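## Task

The rack front holds twelve drive blanks in three rows of four. Press every blank that protrudes fully home, until it stops and latches, with one exception: the blank in the bottom row that is rightmost when you stand facing the rack must be left untouched. The rack is free-standing; tipping it beyond a slight amount is a failure, and it must finish in its original place. A blank that stays in only because the robot is still holding it at the end does not count.

## Robot and tools

Robot: two six-joint arms named left_arm and right_arm, each with a two-finger gripper. The names are labels only, not image sides. Nothing may be pushed or knocked off the table.

Frame: all reported hand poses share one scene frame. Origin on the table top midway between the arms, +z up, +x out across the table, left_arm on the +y side. Positions are in metres, orientation as a wxyz quaternion. Printed hand positions can be off, more so at long reach. The gripper's fingers point along its own +z and open and close along its y. The reported point lies between the pads when closed; closed fingertips extend about 33 mm past it, open ones about 9 mm. Closing pushes the tips roughly 24 mm further out, so keep clearance above surfaces.

Tool execute_actions, argument actions: a list holding at most one item, or empty. Empty list = LOOK: only returns the current state. An item with rows (and optional steps, 1 to 15, default 15) is an ACT; each step lasts 1/30 s, each row is used for one step, and the final row repeats if rows are fewer than steps. An item with only steps (up to 300) is a WAIT that returns after that many steps counted from the previous result, reply time included. Optional pictures (true/false) controls whether camera images come back. A refused call moves nothing.

Each row is one flat list of 18 numbers, every one in [-1, 1], always covering both arms: left_arm first (waist, shoulder, elbow, forearm roll, wrist pitch, wrist roll, then gripper position, force_limit, speed), then the same nine for right_arm. The six joint values are offsets, not poses: they are added to the joint angles shown in the most recent result that printed them (before any such result in the scene, or for later calls in the same reply, they count from where the arm is when the action begins), not to the previous row. Scale: 1.0 equals 1.983 rad for waist and shoulder, 2.38 rad for elbow, 2.975 rad for forearm roll, wrist pitch and wrist roll. So an all-zero joint block drives the arm back to those reference angles; it is not a hold. Joint ranges (rad), same order: waist -3.491 to 3.491, shoulder -3.140 to 3.140, elbow -1.187 to 4.328, forearm roll -3.316 to 3.316, wrist pitch -3.140 to 3.140, wrist roll -3.927 to 3.927. Asking for more than 0.010 rad beyond a range end gets the call refused; true ends may differ by 0.010 either way, and over-requests are clipped, possibly reported as "joint sent to its limit" (silence does not prove room remains).

Gripper values are absolute settings, not offsets. position: +1 fully open (140 mm), pads touch near -0.8, -1 closes until blocked. force_limit: about 14 N at -1, 60 N at 0, 107 N at +1 (parts up to 40 mm wide). speed: pad gap changes about 30 mm/s at -1, 140 at 0, 250 at +1. To keep a gripper unchanged, repeat its last three numbers; a 0 is a real command. For pushing, a closed gripper or fingertip works as a ram; grasping is not required.

Motion limits: joint targets rise no faster than 2.62 rad/s (waist, shoulder), 3.14 (elbow), 3.93 (wrist joints), with 0.5 s to accelerate; joints of one arm are slowed together. Targets stay within 0.805 / 0.966 / 1.21 rad of measured angles, and are scaled back if they would put the gripper more than 70 mm from where it is. Big moves therefore need several calls. Between calls arms keep heading to the last row's target until they settle, are blocked, or a step is HELD.

Result lines: the state line gives each arm's end_effector_position and end_effector_quat_wxyz. Joint positions and Joint velocities list each arm's joints in column order (rad, rad/s). object_status: 0 moving, 1 blocked while opening, 2 blocked while closing (a grip), 3 reached target or pads met. position_measured is in counts: 3 fully open, 230 pads touching. "joint command not followed" means a clearance check altered joint targets; HELD marks steps whose row was partly or wholly not sent. MOTOR HOT warns of heating; OVER-TEMPERATURE FAULT brakes that arm until it cools.

Faults to avoid: contact torque reaching a joint's load limit (139 N m waist, shoulder, elbow; 34.8 N m wrist joints) or any external force of 150 N stops that arm for 10 s and drops the rest of the call. Push blanks firmly but not violently, do not press the arms into each other, do not tip, slide or topple the loose rack (brace it with the other arm if needed, then release), and do not leave a gripper holding a blank in. Smooth, brief motions are preferred.

Tool zoom_image: camera (cam_head_left, cam_head_right, cam_high, cam_low, cam_left_wrist, cam_right_wrist; each 504x504) and region [x0, y0, x1, y1] in pixels of that camera's latest image, origin top-left, at most 504 by 504. Useful for checking which blanks still protrude. Camera intrinsics and world-to-camera transforms are supplied; wrist camera poses follow their arm's joints.

Tool finished_scene: scene (1 or 2) ends that scene for good, grades it and starts the next, whose task arrives in the result. Replying without any tool call ends every remaining scene.

Each tool is called after "Request:" as name(argument=value, ...), one argument or row to a line, values as JSON.

## Session

Request:
execute_actions(
  actions=[],
)

Scene clock: 0.00 s of 4500.00 s.
left_arm: end_effector_position=(+0.0313, +0.2943, +0.3590) position_measured=3 object_status=3 end_effector_quat_wxyz=(-0.022, +0.947, +0.317, +0.037) | right_arm: end_effector_position=(+0.3697, -0.7060, +0.2226) position_measured=3 object_status=3 end_effector_quat_wxyz=(+0.013, +0.980, -0.193, +0.050)
Joint positions: left_arm=[-0.891 -0.647 -0.129 -0.097 -2.106  3.108] | right_arm=[-0.34   0.094  0.058 -0.004 -1.432  1.666]
Joint velocities: left_arm=[-0.001 -0.001  0.    -0.001  0.001  0.   ] | right_arm=[-0.001 -0.    -0.     0.    -0.    -0.   ]

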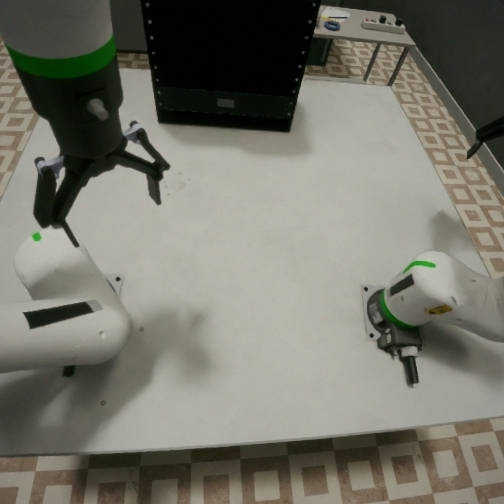

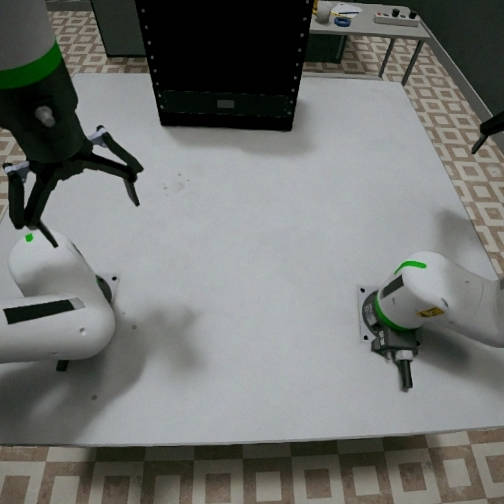

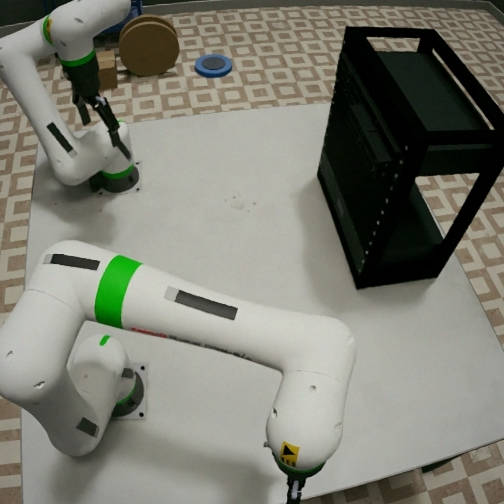

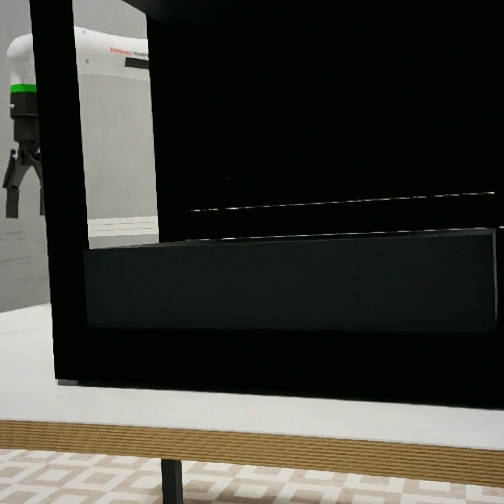

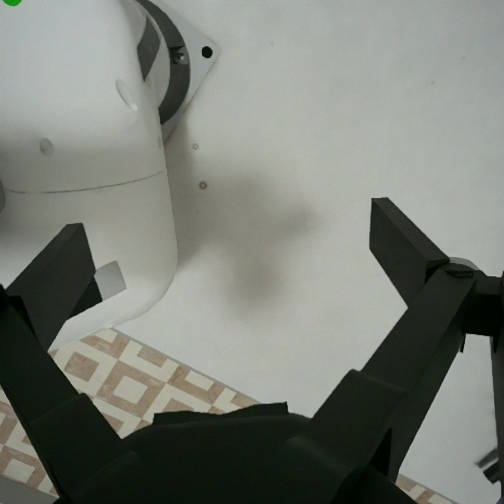

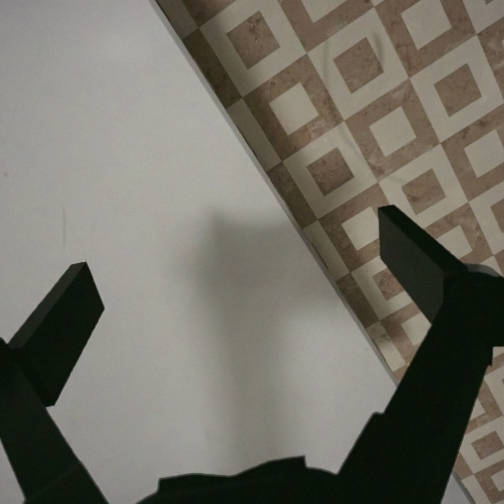

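Request:
zoom_image(
  camera="cam_high",
  region=[300,20,504,300],
)

Region (300, 20, 504, 300) of cam_high's 504x504 image, scaled by 1.800, with more detail than that image has; it fills the left 367 columns of this view, and the rest is white.

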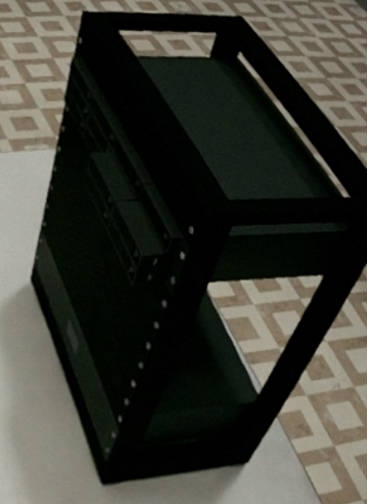

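Request:
execute_actions(
  actions=[
    {"rows":[[0.298,0.074,-0.198,0.0326,0.7415,-0.517,-1,0,0,0,0,0,0,0,0,1,0,0]]},
  ],
  pictures=false,
)

Request:
execute_actions(
  actions=[
    {"steps":100},
  ],
)

Scene clock: 18.23 s of 4500.00 s.
left_arm: end_effector_position=(+0.1567, +0.1990, +0.3031) position_measured=104 object_status=0 end_effector_quat_wxyz=(+0.072, +0.977, +0.175, +0.095) | right_arm: end_effector_position=(+0.3697, -0.7060, +0.2226) position_measured=3 object_status=3 end_effector_quat_wxyz=(+0.013, +0.980, -0.193, +0.050)
Joint positions: left_arm=[-0.698 -0.599 -0.282 -0.065 -1.658  2.66 ] | right_arm=[-0.34   0.094  0.058 -0.004 -1.432  1.666]
Joint velocities: left_arm=[ 0.417  0.103 -0.331  0.068  1.169 -1.137] | right_arm=[ 0.    -0.    -0.    -0.001  0.     0.   ]
Steps of this call (steps 1 to 90: nothing new was sent; then 14.73 s passed at rest; steps 91 to 105: all 15 steps of this action). Readings (joint positions | what the end effector reports):
91: left_arm=[-0.891 -0.647 -0.129 -0.097 -2.106 3.108] | right_arm=[-0.340 0.094 0.058 -0.004 -1.432 1.666] | left_arm position_measured=3 object_status=0 | right_arm position_measured=3 object_status=3
92: left_arm=[-0.889 -0.647 -0.130 -0.096 -2.103 3.105] | right_arm=[-0.340 0.094 0.058 -0.004 -1.432 1.666] | left_arm position_measured=5 object_status=0 | right_arm position_measured=3 object_status=3
94: left_arm=[-0.874 -0.643 -0.142 -0.094 -2.072 3.073] | right_arm=[-0.340 0.094 0.058 -0.004 -1.432 1.666] | left_arm position_measured=20 object_status=0 | right_arm position_measured=3 object_status=3
98: left_arm=[-0.806 -0.626 -0.197 -0.083 -1.928 2.930] | right_arm=[-0.340 0.094 0.058 -0.004 -1.432 1.666] | left_arm position_measured=51 object_status=0 | right_arm position_measured=3 object_status=3
105: the state above

Scene clock: 21.57 s of 4500.00 s.
left_arm: end_effector_position=(+0.5456, +0.1315, +0.5020) position_measured=233 object_status=3 end_effector_quat_wxyz=(+0.123, +0.696, -0.123, +0.696) | right_arm: end_effector_position=(+0.3697, -0.7060, +0.2226) position_measured=3 object_status=3 end_effector_quat_wxyz=(+0.013, +0.980, -0.193, +0.050)
Joint positions: left_arm=[-0.3  -0.5  -0.6   0.    0.1   1.57] | right_arm=[-0.34   0.094  0.058 -0.004 -1.432  1.666]
Joint velocities: left_arm=[-0.     0.     0.    -0.001 -0.    -0.   ] | right_arm=[-0. -0.  0.  0. -0. -0.]
Steps of this call (steps 1 to 60: the robot went on to your last target; steps 61 to 100: nothing new was sent). Readings (joint positions | what the end effector reports):
1: left_arm=[-0.684 -0.596 -0.293 -0.063 -1.618 2.622] | right_arm=[-0.340 0.094 0.058 -0.004 -1.432 1.666] | left_arm position_measured=111 object_status=0 | right_arm position_measured=3 object_status=3
2: left_arm=[-0.671 -0.593 -0.304 -0.061 -1.578 2.585] | right_arm=[-0.340 0.094 0.058 -0.004 -1.432 1.666] | left_arm position_measured=119 object_status=0 | right_arm position_measured=3 object_status=3
4: left_arm=[-0.645 -0.586 -0.325 -0.056 -1.496 2.514] | right_arm=[-0.340 0.094 0.058 -0.004 -1.432 1.666] | left_arm position_measured=134 object_status=0 | right_arm position_measured=3 object_status=3
8: left_arm=[-0.597 -0.574 -0.363 -0.049 -1.329 2.384] | right_arm=[-0.340 0.094 0.058 -0.004 -1.432 1.666] | left_arm position_measured=164 object_status=0 | right_arm position_measured=3 object_status=3
100: the state above
All arms were judged still, so your last target was given up. Only a new action makes them travel on or press farther. Fingers that are still opening or closing keep moving.
camera_calibration (this result's frames):
cam_left_wrist: T_world_to_cam=[[-0.37037, -0.925132, -0.0834052, 0.352218], [-0.381005, 0.233193, -0.894682, 0.625021], [0.847149, -0.299585, -0.438848, -0.0016552], [0, 0, 0, 1]] pos_world=[0.369989, 0.179602, 0.587845]
cam_right_wrist: T_world_to_cam=[[-0.546167, -0.836816, 0.0379597, -0.400054], [-0.779395, 0.524253, 0.343079, 0.58393], [-0.306994, 0.157793, -0.938539, 0.622577], [0, 0, 0, 1]] pos_world=[0.427743, -0.739137, 0.399165]

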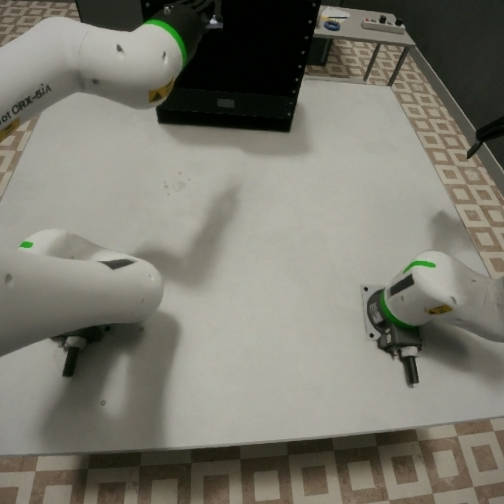

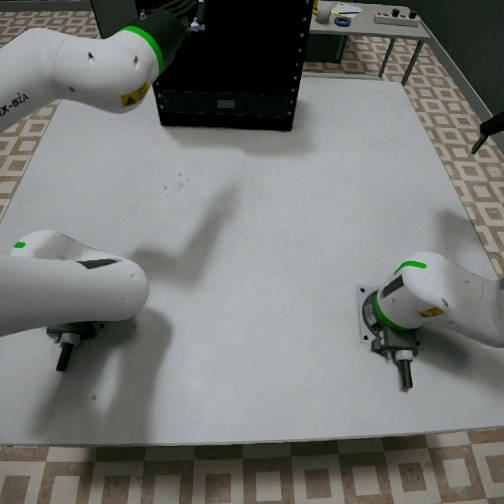

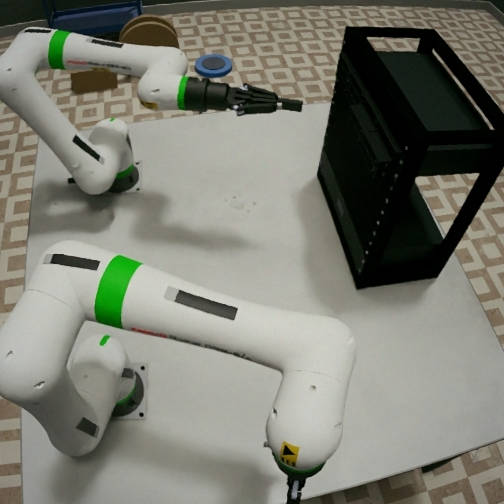

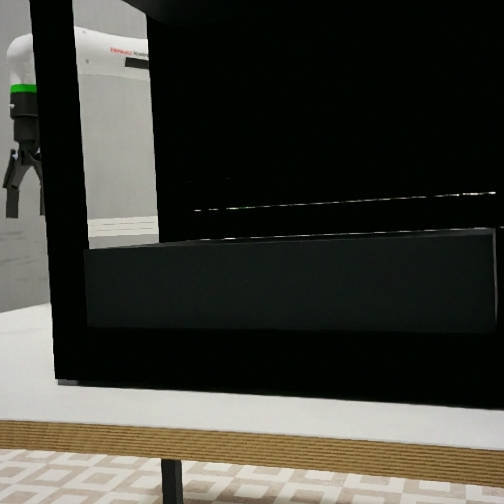

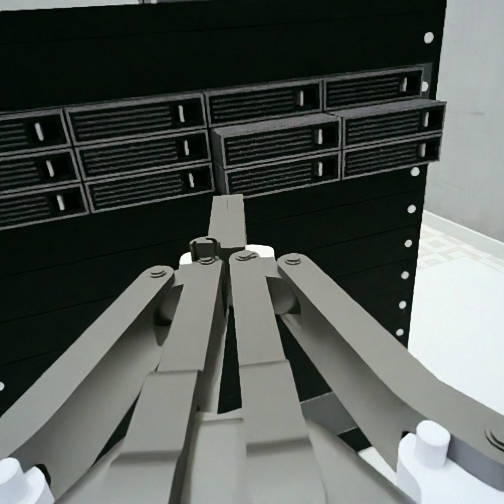

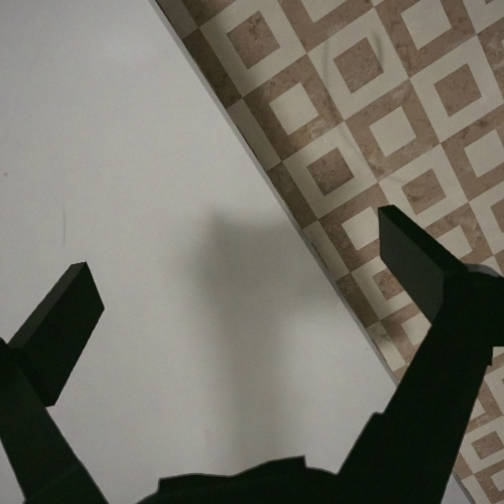

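Request:
execute_actions(
  actions=[
    {"rows":[[-0.0353,0.174,0.1123,0,0.0262,0,-1,0,0,0,0,0,0,0,0,1,0,0]]},
  ],
  pictures=false,
)

Request:
execute_actions(
  actions=[
    {"steps":30},
  ],
)

Scene clock: 38.50 s of 4500.00 s.
left_arm: end_effector_position=(+0.6346, +0.0492, +0.5145) position_measured=233 object_status=3 end_effector_quat_wxyz=(+0.146, +0.692, -0.146, +0.692) | right_arm: end_effector_position=(+0.3697, -0.7060, +0.2226) position_measured=3 object_status=3 end_effector_quat_wxyz=(+0.013, +0.980, -0.193, +0.050)
Joint positions: left_arm=[-0.366 -0.173 -0.346  0.     0.174  1.57 ] | right_arm=[-0.34   0.094  0.058 -0.004 -1.432  1.666]
Joint velocities: left_arm=[-0.083  0.408  0.317  0.     0.093 -0.   ] | right_arm=[-0.     0.    -0.    -0.    -0.001  0.   ]
Steps of this call (steps 1 to 90: nothing new was sent; then 13.43 s passed at rest; steps 91 to 105: all 15 steps of this action). Readings (joint positions | what the end effector reports):
91: left_arm=[-0.300 -0.500 -0.600 0.000 0.100 1.570] | right_arm=[-0.340 0.094 0.058 -0.004 -1.432 1.666] | left_arm position_measured=233 object_status=3 | right_arm position_measured=3 object_status=3
92: left_arm=[-0.300 -0.498 -0.599 0.000 0.100 1.570] | right_arm=[-0.340 0.094 0.058 -0.004 -1.432 1.666] | left_arm position_measured=233 object_status=3 | right_arm position_measured=3 object_status=3
94: left_arm=[-0.304 -0.478 -0.582 0.000 0.105 1.570] | right_arm=[-0.340 0.094 0.058 -0.004 -1.432 1.666] | left_arm position_measured=233 object_status=3 | right_arm position_measured=3 object_status=3
98: left_arm=[-0.326 -0.368 -0.498 0.000 0.130 1.570] | right_arm=[-0.340 0.094 0.058 -0.004 -1.432 1.666] | left_arm position_measured=233 object_status=3 | right_arm position_measured=3 object_status=3
105: the state above

Scene clock: 39.50 s of 4500.00 s.
left_arm: end_effector_position=(+0.6393, +0.0444, +0.5142) position_measured=233 object_status=3 end_effector_quat_wxyz=(+0.147, +0.692, -0.147, +0.692) | right_arm: end_effector_position=(+0.3697, -0.7060, +0.2226) position_measured=3 object_status=3 end_effector_quat_wxyz=(+0.013, +0.980, -0.193, +0.050)
Joint positions: left_arm=[-0.37  -0.155 -0.333  0.     0.178  1.57 ] | right_arm=[-0.34   0.094  0.058 -0.004 -1.432  1.666]
Joint velocities: left_arm=[-0.002  0.     0.001  0.     0.    -0.   ] | right_arm=[ 0.001  0.     0.    -0.001 -0.001 -0.   ]
Steps of this call (steps 1 to 30: the robot went on to your last target). Readings (joint positions | what the end effector reports):
1: left_arm=[-0.368 -0.162 -0.338 0.000 0.176 1.570] | right_arm=[-0.340 0.094 0.058 -0.004 -1.432 1.666] | left_arm position_measured=233 object_status=3 | right_arm position_measured=3 object_status=3
2: left_arm=[-0.369 -0.156 -0.334 0.000 0.177 1.570] | right_arm=[-0.340 0.094 0.058 -0.004 -1.432 1.666] | left_arm position_measured=233 object_status=3 | right_arm position_measured=3 object_status=3
4: left_arm=[-0.370 -0.156 -0.333 0.000 0.178 1.570] | right_arm=[-0.340 0.094 0.058 -0.004 -1.432 1.666] | left_arm position_measured=233 object_status=3 | right_arm position_measured=3 object_status=3
8: left_arm=[-0.370 -0.156 -0.333 0.000 0.178 1.570] | right_arm=[-0.340 0.094 0.058 -0.004 -1.432 1.666] | left_arm position_measured=233 object_status=3 | right_arm position_measured=3 object_status=3
30: the state above
All arms were judged still, so your last target was given up. Only a new action makes them travel on or press farther. Fingers that are still opening or closing keep moving.
camera_calibration (this result's frames):
cam_left_wrist: T_world_to_cam=[[-0.434143, -0.896974, -0.083412, 0.346898], [-0.363668, 0.259222, -0.894734, 0.679772], [0.824176, -0.358108, -0.43874, -0.0845003], [0, 0, 0, 1]] pos_world=[0.467457, 0.104686, 0.600077]
cam_right_wrist: T_world_to_cam=[[-0.546167, -0.836816, 0.0379596, -0.400054], [-0.779395, 0.524253, 0.343079, 0.58393], [-0.306994, 0.157793, -0.938539, 0.622578], [0, 0, 0, 1]] pos_world=[0.427743, -0.739137, 0.399165]

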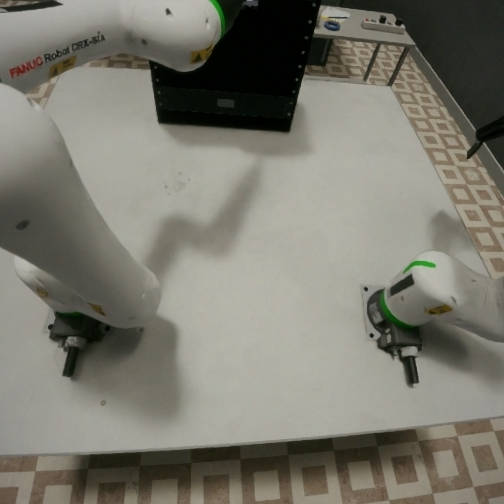

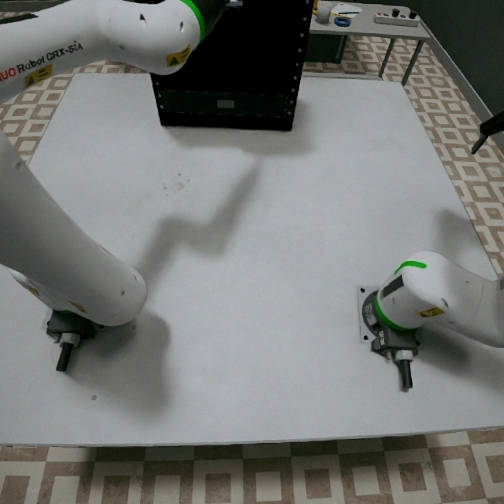

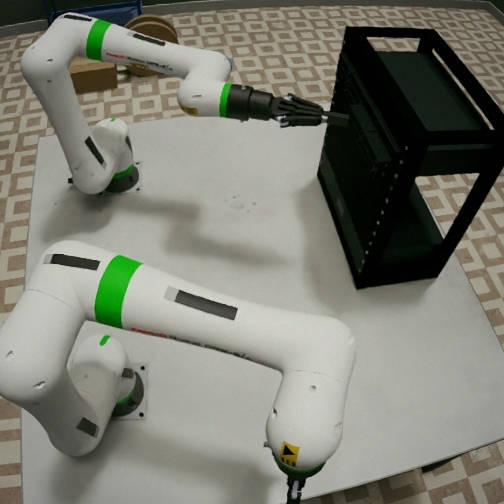

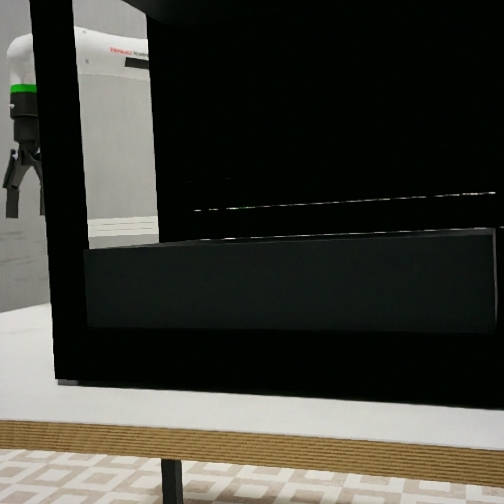

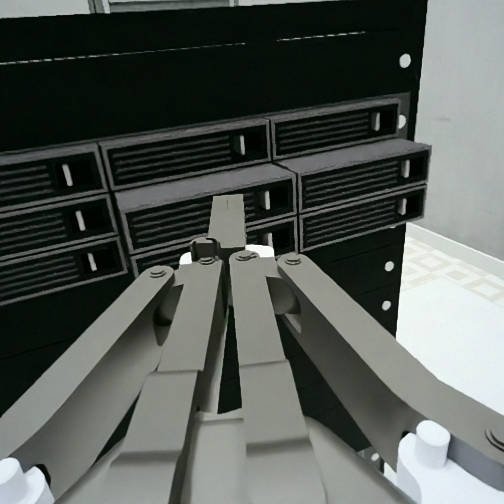

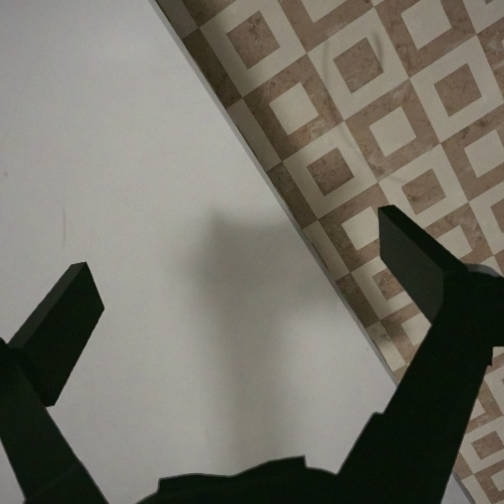

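Request:
execute_actions(
  actions=[
    {"rows":[[0.0055,0.0247,0.0116,0,0.0072,0.528,-1,0,0,0,0,0,0,0,0,1,0,0]]},
  ],
  pictures=false,
)

Request:
execute_actions(
  actions=[
    {"steps":30},
  ],
)

Scene clock: 49.07 s of 4500.00 s.
left_arm: end_effector_position=(+0.6523, +0.0439, +0.5104) position_measured=233 object_status=3 end_effector_quat_wxyz=(+0.411, +0.692, +0.145, +0.576) | right_arm: end_effector_position=(+0.3697, -0.7060, +0.2226) position_measured=3 object_status=3 end_effector_quat_wxyz=(+0.013, +0.980, -0.193, +0.050)
Joint positions: left_arm=[-0.363 -0.125 -0.316  0.     0.191  2.397] | right_arm=[-0.34   0.094  0.058 -0.004 -1.432  1.666]
Joint velocities: left_arm=[0.021 0.091 0.05  0.002 0.04  3.311] | right_arm=[-0.    -0.    -0.     0.001  0.     0.   ]
Steps of this call (steps 1 to 90: nothing new was sent; then 6.07 s passed at rest; steps 91 to 105: all 15 steps of this action). Readings (joint positions | what the end effector reports):
91: left_arm=[-0.370 -0.155 -0.333 0.000 0.178 1.570] | right_arm=[-0.340 0.094 0.058 -0.004 -1.432 1.666] | left_arm position_measured=233 object_status=3 | right_arm position_measured=3 object_status=3
92: left_arm=[-0.370 -0.155 -0.333 0.000 0.178 1.573] | right_arm=[-0.340 0.094 0.058 -0.004 -1.432 1.666] | left_arm position_measured=233 object_status=3 | right_arm position_measured=3 object_status=3
94: left_arm=[-0.370 -0.154 -0.332 0.000 0.178 1.605] | right_arm=[-0.340 0.094 0.058 -0.004 -1.432 1.666] | left_arm position_measured=233 object_status=3 | right_arm position_measured=3 object_status=3
98: left_arm=[-0.368 -0.147 -0.328 0.000 0.181 1.772] | right_arm=[-0.340 0.094 0.058 -0.004 -1.432 1.666] | left_arm position_measured=233 object_status=3 | right_arm position_measured=3 object_status=3
105: the state above

Scene clock: 50.07 s of 4500.00 s.
left_arm: end_effector_position=(+0.6604, +0.0438, +0.5078) position_measured=233 object_status=3 end_effector_quat_wxyz=(+0.591, +0.591, +0.388, +0.388) | right_arm: end_effector_position=(+0.3697, -0.7060, +0.2226) position_measured=3 object_status=3 end_effector_quat_wxyz=(+0.013, +0.980, -0.193, +0.050)
Joint positions: left_arm=[-0.359 -0.106 -0.305  0.     0.199  3.141] | right_arm=[-0.34   0.094  0.058 -0.004 -1.432  1.666]
Joint velocities: left_arm=[-0.    -0.    -0.     0.     0.001 -0.   ] | right_arm=[ 0.     0.    -0.     0.001 -0.001  0.   ]
Steps of this call (steps 1 to 30: the robot went on to your last target). Readings (joint positions | what the end effector reports):
1: left_arm=[-0.362 -0.122 -0.314 0.000 0.192 2.506] | right_arm=[-0.340 0.094 0.058 -0.004 -1.432 1.666] | left_arm position_measured=233 object_status=3 | right_arm position_measured=3 object_status=3
2: left_arm=[-0.362 -0.120 -0.313 0.000 0.193 2.606] | right_arm=[-0.340 0.094 0.058 -0.004 -1.432 1.666] | left_arm position_measured=233 object_status=3 | right_arm position_measured=3 object_status=3
4: left_arm=[-0.361 -0.115 -0.310 0.000 0.195 2.781] | right_arm=[-0.340 0.094 0.058 -0.004 -1.432 1.666] | left_arm position_measured=233 object_status=3 | right_arm position_measured=3 object_status=3
8: left_arm=[-0.359 -0.109 -0.307 0.000 0.198 3.028] | right_arm=[-0.340 0.094 0.058 -0.004 -1.432 1.666] | left_arm position_measured=233 object_status=3 | right_arm position_measured=3 object_status=3
30: the state above
All arms were judged still, so your last target was given up. Only a new action makes them travel on or press farther. Fingers that are still opening or closing keep moving.
camera_calibration (this result's frames):
cam_left_wrist: T_world_to_cam=[[-0.0622649, -0.0639826, 0.996007, -0.475243], [-0.756925, -0.647425, -0.0889089, 0.572062], [0.650528, -0.759438, -0.00811822, -0.191398], [0, 0, 0, 1]] pos_world=[0.527927, 0.194605, 0.522652]
cam_right_wrist: T_world_to_cam=[[-0.546167, -0.836816, 0.0379597, -0.400054], [-0.779395, 0.524252, 0.343079, 0.58393], [-0.306995, 0.157793, -0.938539, 0.622577], [0, 0, 0, 1]] pos_world=[0.427743, -0.739137, 0.399165]

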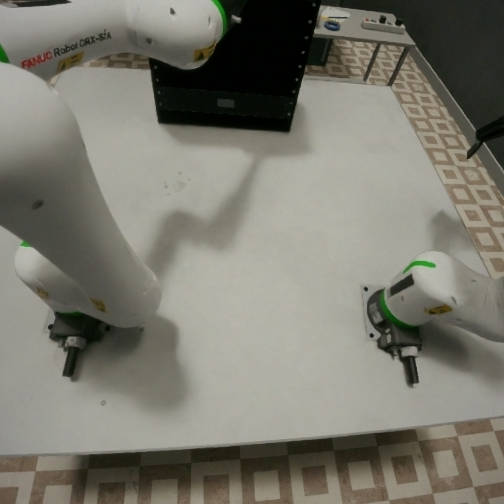

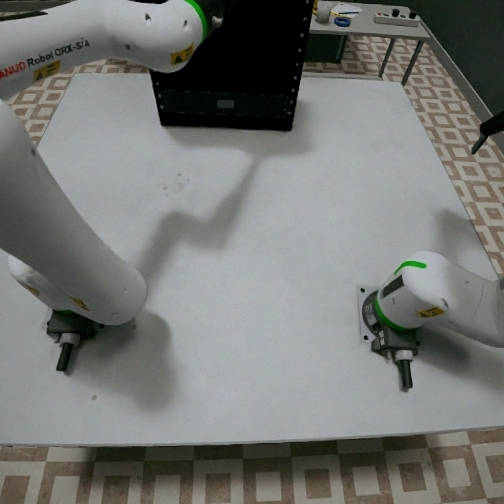

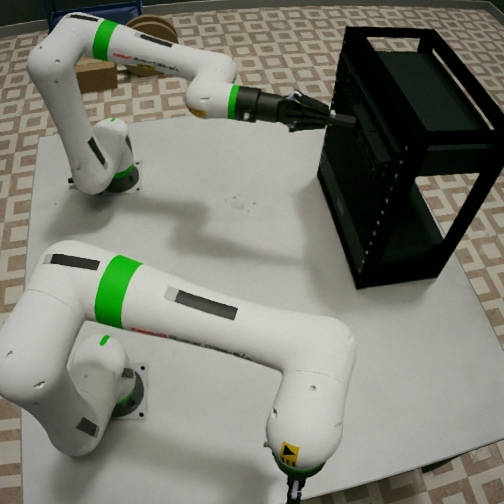

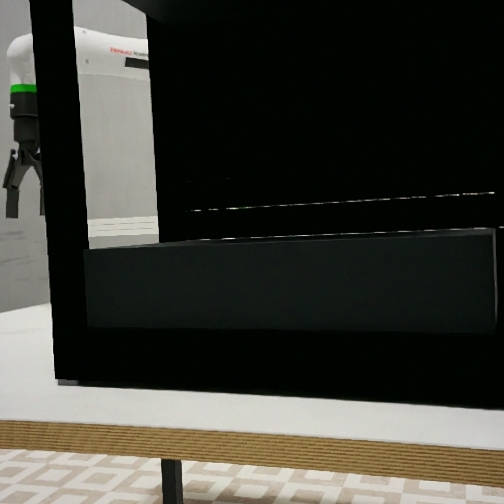

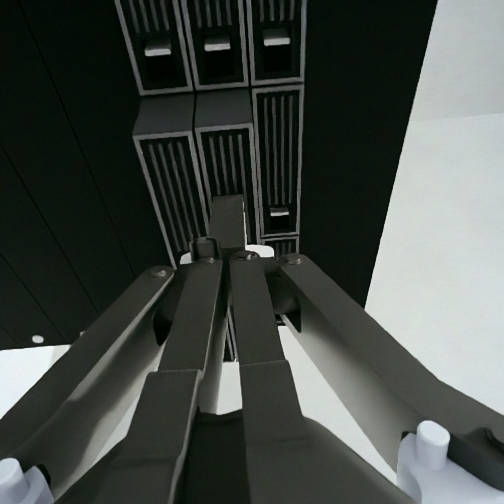

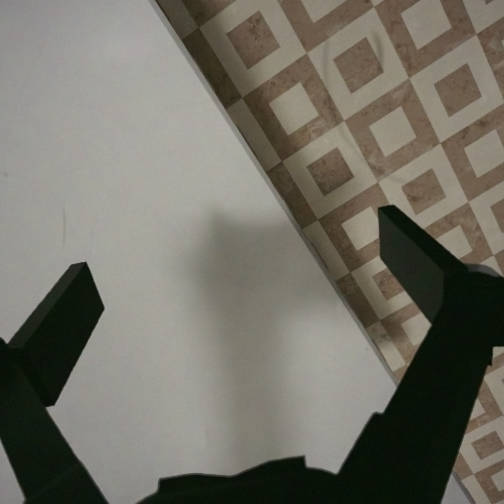

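Request:
execute_actions(
  actions=[
    {"rows":[[0.0078,0.0346,0.0287,0,0,0,-1,0,0,0,0,0,0,0,0,1,0,0]]},
  ],
)

Scene clock: 53.93 s of 4500.00 s.
left_arm: end_effector_position=(+0.6926, +0.0427, +0.5095) position_measured=233 object_status=3 end_effector_quat_wxyz=(+0.588, +0.588, +0.393, +0.393) | right_arm: end_effector_position=(+0.3697, -0.7060, +0.2226) position_measured=3 object_status=3 end_effector_quat_wxyz=(+0.013, +0.980, -0.193, +0.050)
Joint positions: left_arm=[-0.343 -0.038 -0.237  0.     0.199  3.141] | right_arm=[-0.34   0.094  0.058 -0.004 -1.432  1.666]
Joint velocities: left_arm=[ 0.     0.     0.    -0.001  0.     0.   ] | right_arm=[ 0.     0.    -0.     0.    -0.001  0.   ]
Steps of this call (steps 1 to 90: nothing new was sent; then 0.37 s passed at rest; steps 91 to 105: all 15 steps of this action). Readings (joint positions | what the end effector reports):
91: left_arm=[-0.359 -0.106 -0.305 0.000 0.199 3.141] | right_arm=[-0.340 0.094 0.058 -0.004 -1.432 1.666] | left_arm position_measured=233 object_status=3 | right_arm position_measured=3 object_status=3
92: left_arm=[-0.358 -0.104 -0.303 0.000 0.199 3.141] | right_arm=[-0.340 0.094 0.058 -0.004 -1.432 1.666] | left_arm position_measured=233 object_status=3 | right_arm position_measured=3 object_status=3
94: left_arm=[-0.354 -0.083 -0.282 0.000 0.199 3.141] | right_arm=[-0.340 0.094 0.058 -0.004 -1.432 1.666] | left_arm position_measured=233 object_status=3 | right_arm position_measured=3 object_status=3
98: left_arm=[-0.343 -0.038 -0.238 0.000 0.199 3.141] | right_arm=[-0.340 0.094 0.058 -0.004 -1.432 1.666] | left_arm position_measured=233 object_status=3 | right_arm position_measured=3 object_status=3
105: the state above
camera_calibration (this result's frames):
cam_left_wrist: T_world_to_cam=[[-0.0608347, -0.0651824, 0.996017, -0.475881], [-0.746867, -0.659025, -0.0887457, 0.589342], [0.662185, -0.749291, -0.00859097, -0.221415], [0, 0, 0, 1]] pos_world=[0.557828, 0.191469, 0.524385]
cam_right_wrist: T_world_to_cam=[[-0.546167, -0.836816, 0.0379596, -0.400054], [-0.779395, 0.524253, 0.343079, 0.58393], [-0.306994, 0.157793, -0.938539, 0.622577], [0, 0, 0, 1]] pos_world=[0.427743, -0.739137, 0.399165]

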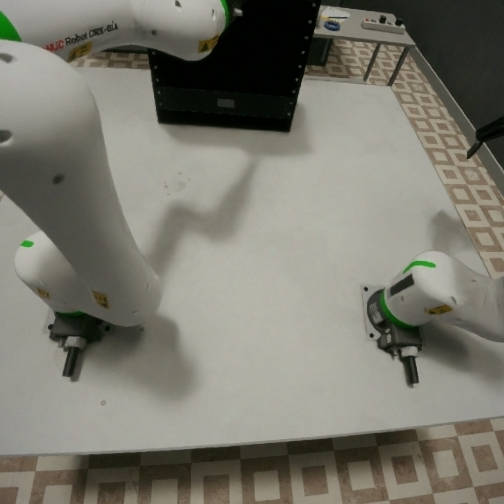

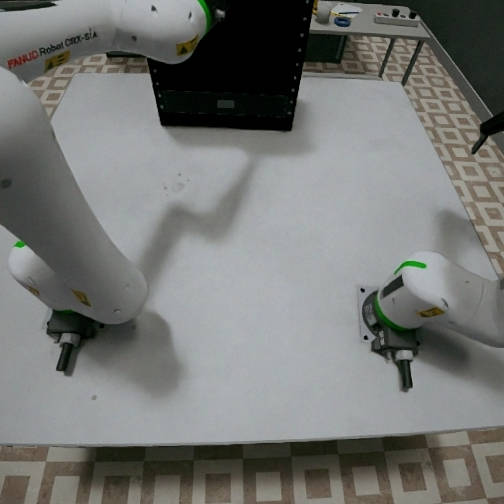

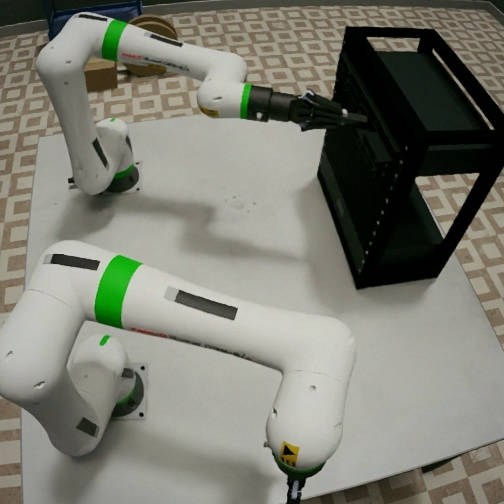

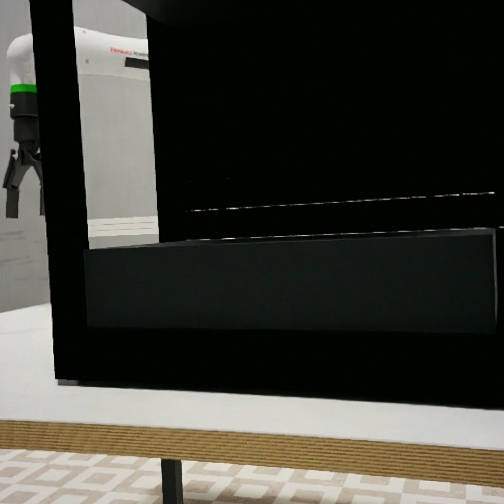

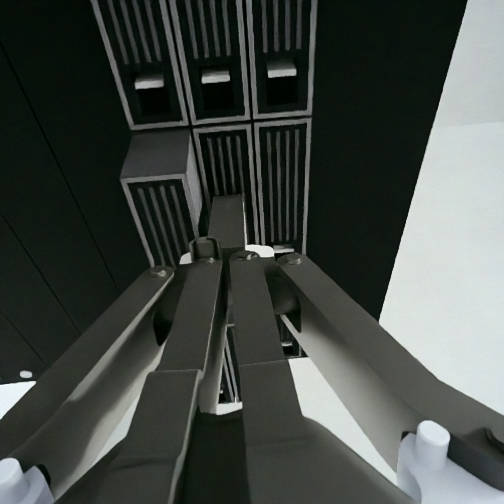

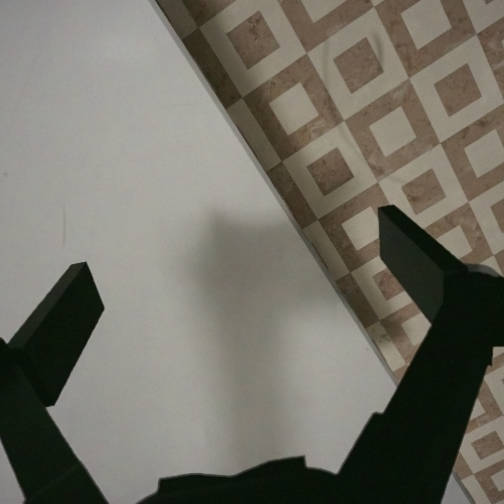

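Request:
execute_actions(
  actions=[
    {"rows":[[0.0005,0.0023,0.0019,0,0,0,-1,0,0,0,0,0,0,0,0,1,0,0]]},
  ],
)

Request:
zoom_image(
  camera="cam_left_wrist",
  region=[110,70,330,270],
)

Scene clock: 57.57 s of 4500.00 s.
left_arm: end_effector_position=(+0.6947, +0.0426, +0.5096) position_measured=233 object_status=3 end_effector_quat_wxyz=(+0.588, +0.588, +0.393, +0.393) | right_arm: end_effector_position=(+0.3697, -0.7060, +0.2226) position_measured=3 object_status=3 end_effector_quat_wxyz=(+0.013, +0.980, -0.193, +0.050)
Joint positions: left_arm=[-0.342 -0.033 -0.232  0.     0.199  3.141] | right_arm=[-0.34   0.094  0.058 -0.004 -1.432  1.666]
Joint velocities: left_arm=[ 0.001  0.001 -0.001  0.001  0.001 -0.   ] | right_arm=[ 0.  0. -0. -0. -0.  0.]
Steps of this call (steps 1 to 15: the robot went on to your last target; steps 16 to 90: nothing new was sent; then 0.13 s passed at rest; steps 91 to 105: all 15 steps of this action). Readings (joint positions | what the end effector reports):
91: left_arm=[-0.343 -0.038 -0.237 0.000 0.199 3.141] | right_arm=[-0.340 0.094 0.058 -0.004 -1.432 1.666] | left_arm position_measured=233 object_status=3 | right_arm position_measured=3 object_status=3
92: left_arm=[-0.343 -0.037 -0.236 0.000 0.199 3.141] | right_arm=[-0.340 0.094 0.058 -0.004 -1.432 1.666] | left_arm position_measured=233 object_status=3 | right_arm position_measured=3 object_status=3
94: left_arm=[-0.342 -0.034 -0.233 0.000 0.199 3.141] | right_arm=[-0.340 0.094 0.058 -0.004 -1.432 1.666] | left_arm position_measured=233 object_status=3 | right_arm position_measured=3 object_status=3
98: left_arm=[-0.342 -0.033 -0.233 0.000 0.199 3.141] | right_arm=[-0.340 0.094 0.058 -0.004 -1.432 1.666] | left_arm position_measured=233 object_status=3 | right_arm position_measured=3 object_status=3
105: the state above
camera_calibration (this result's frames):
cam_left_wrist: T_world_to_cam=[[-0.0608432, -0.0652858, 0.99601, -0.475837], [-0.74625, -0.659712, -0.0888285, 0.590491], [0.662879, -0.748677, -0.00858058, -0.223377], [0, 0, 0, 1]] pos_world=[0.559775, 0.191251, 0.524474]
cam_right_wrist: T_world_to_cam=[[-0.546167, -0.836816, 0.0379596, -0.400054], [-0.779395, 0.524253, 0.343079, 0.58393], [-0.306994, 0.157793, -0.938539, 0.622578], [0, 0, 0, 1]] pos_world=[0.427743, -0.739137, 0.399165]

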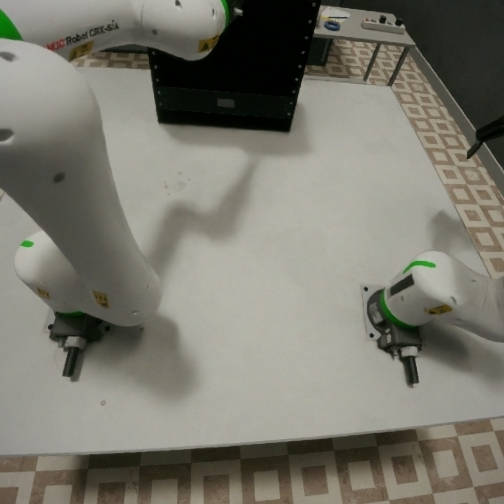

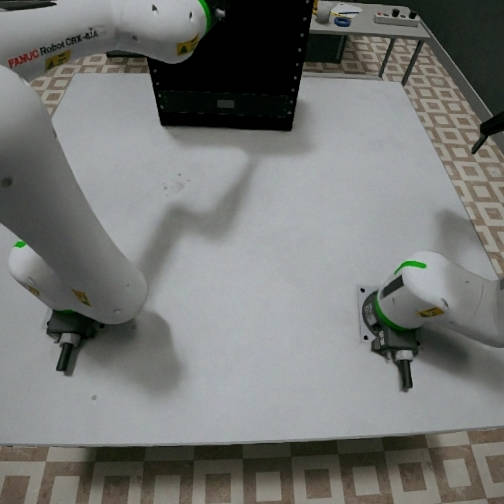

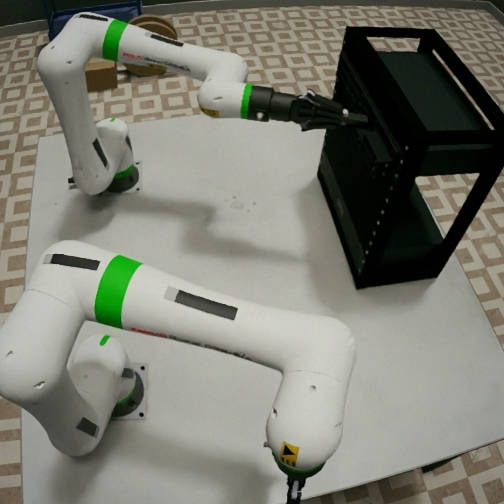

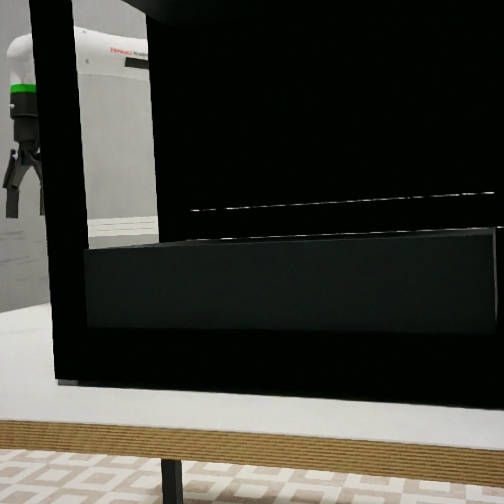

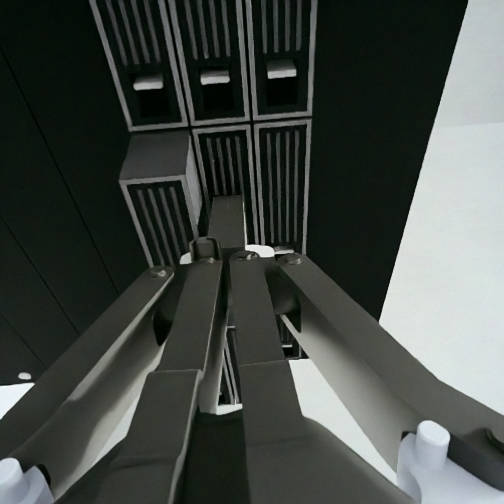

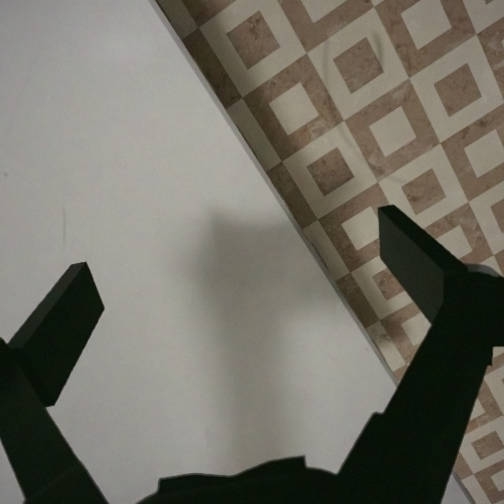

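Region (110, 70, 330, 270) of cam_left_wrist's 504x504 image, scaled by 2.291, with more detail than that image has; it fills the top 458 rows of this view, and the rest is white.

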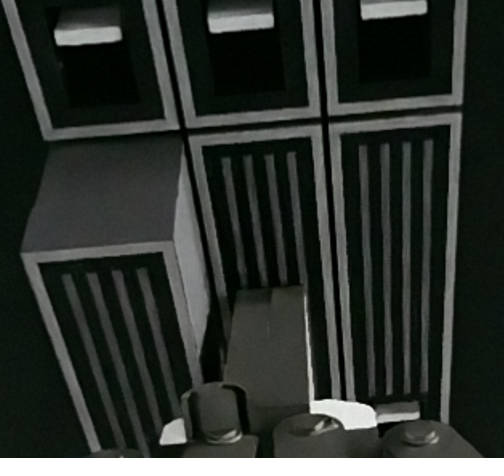

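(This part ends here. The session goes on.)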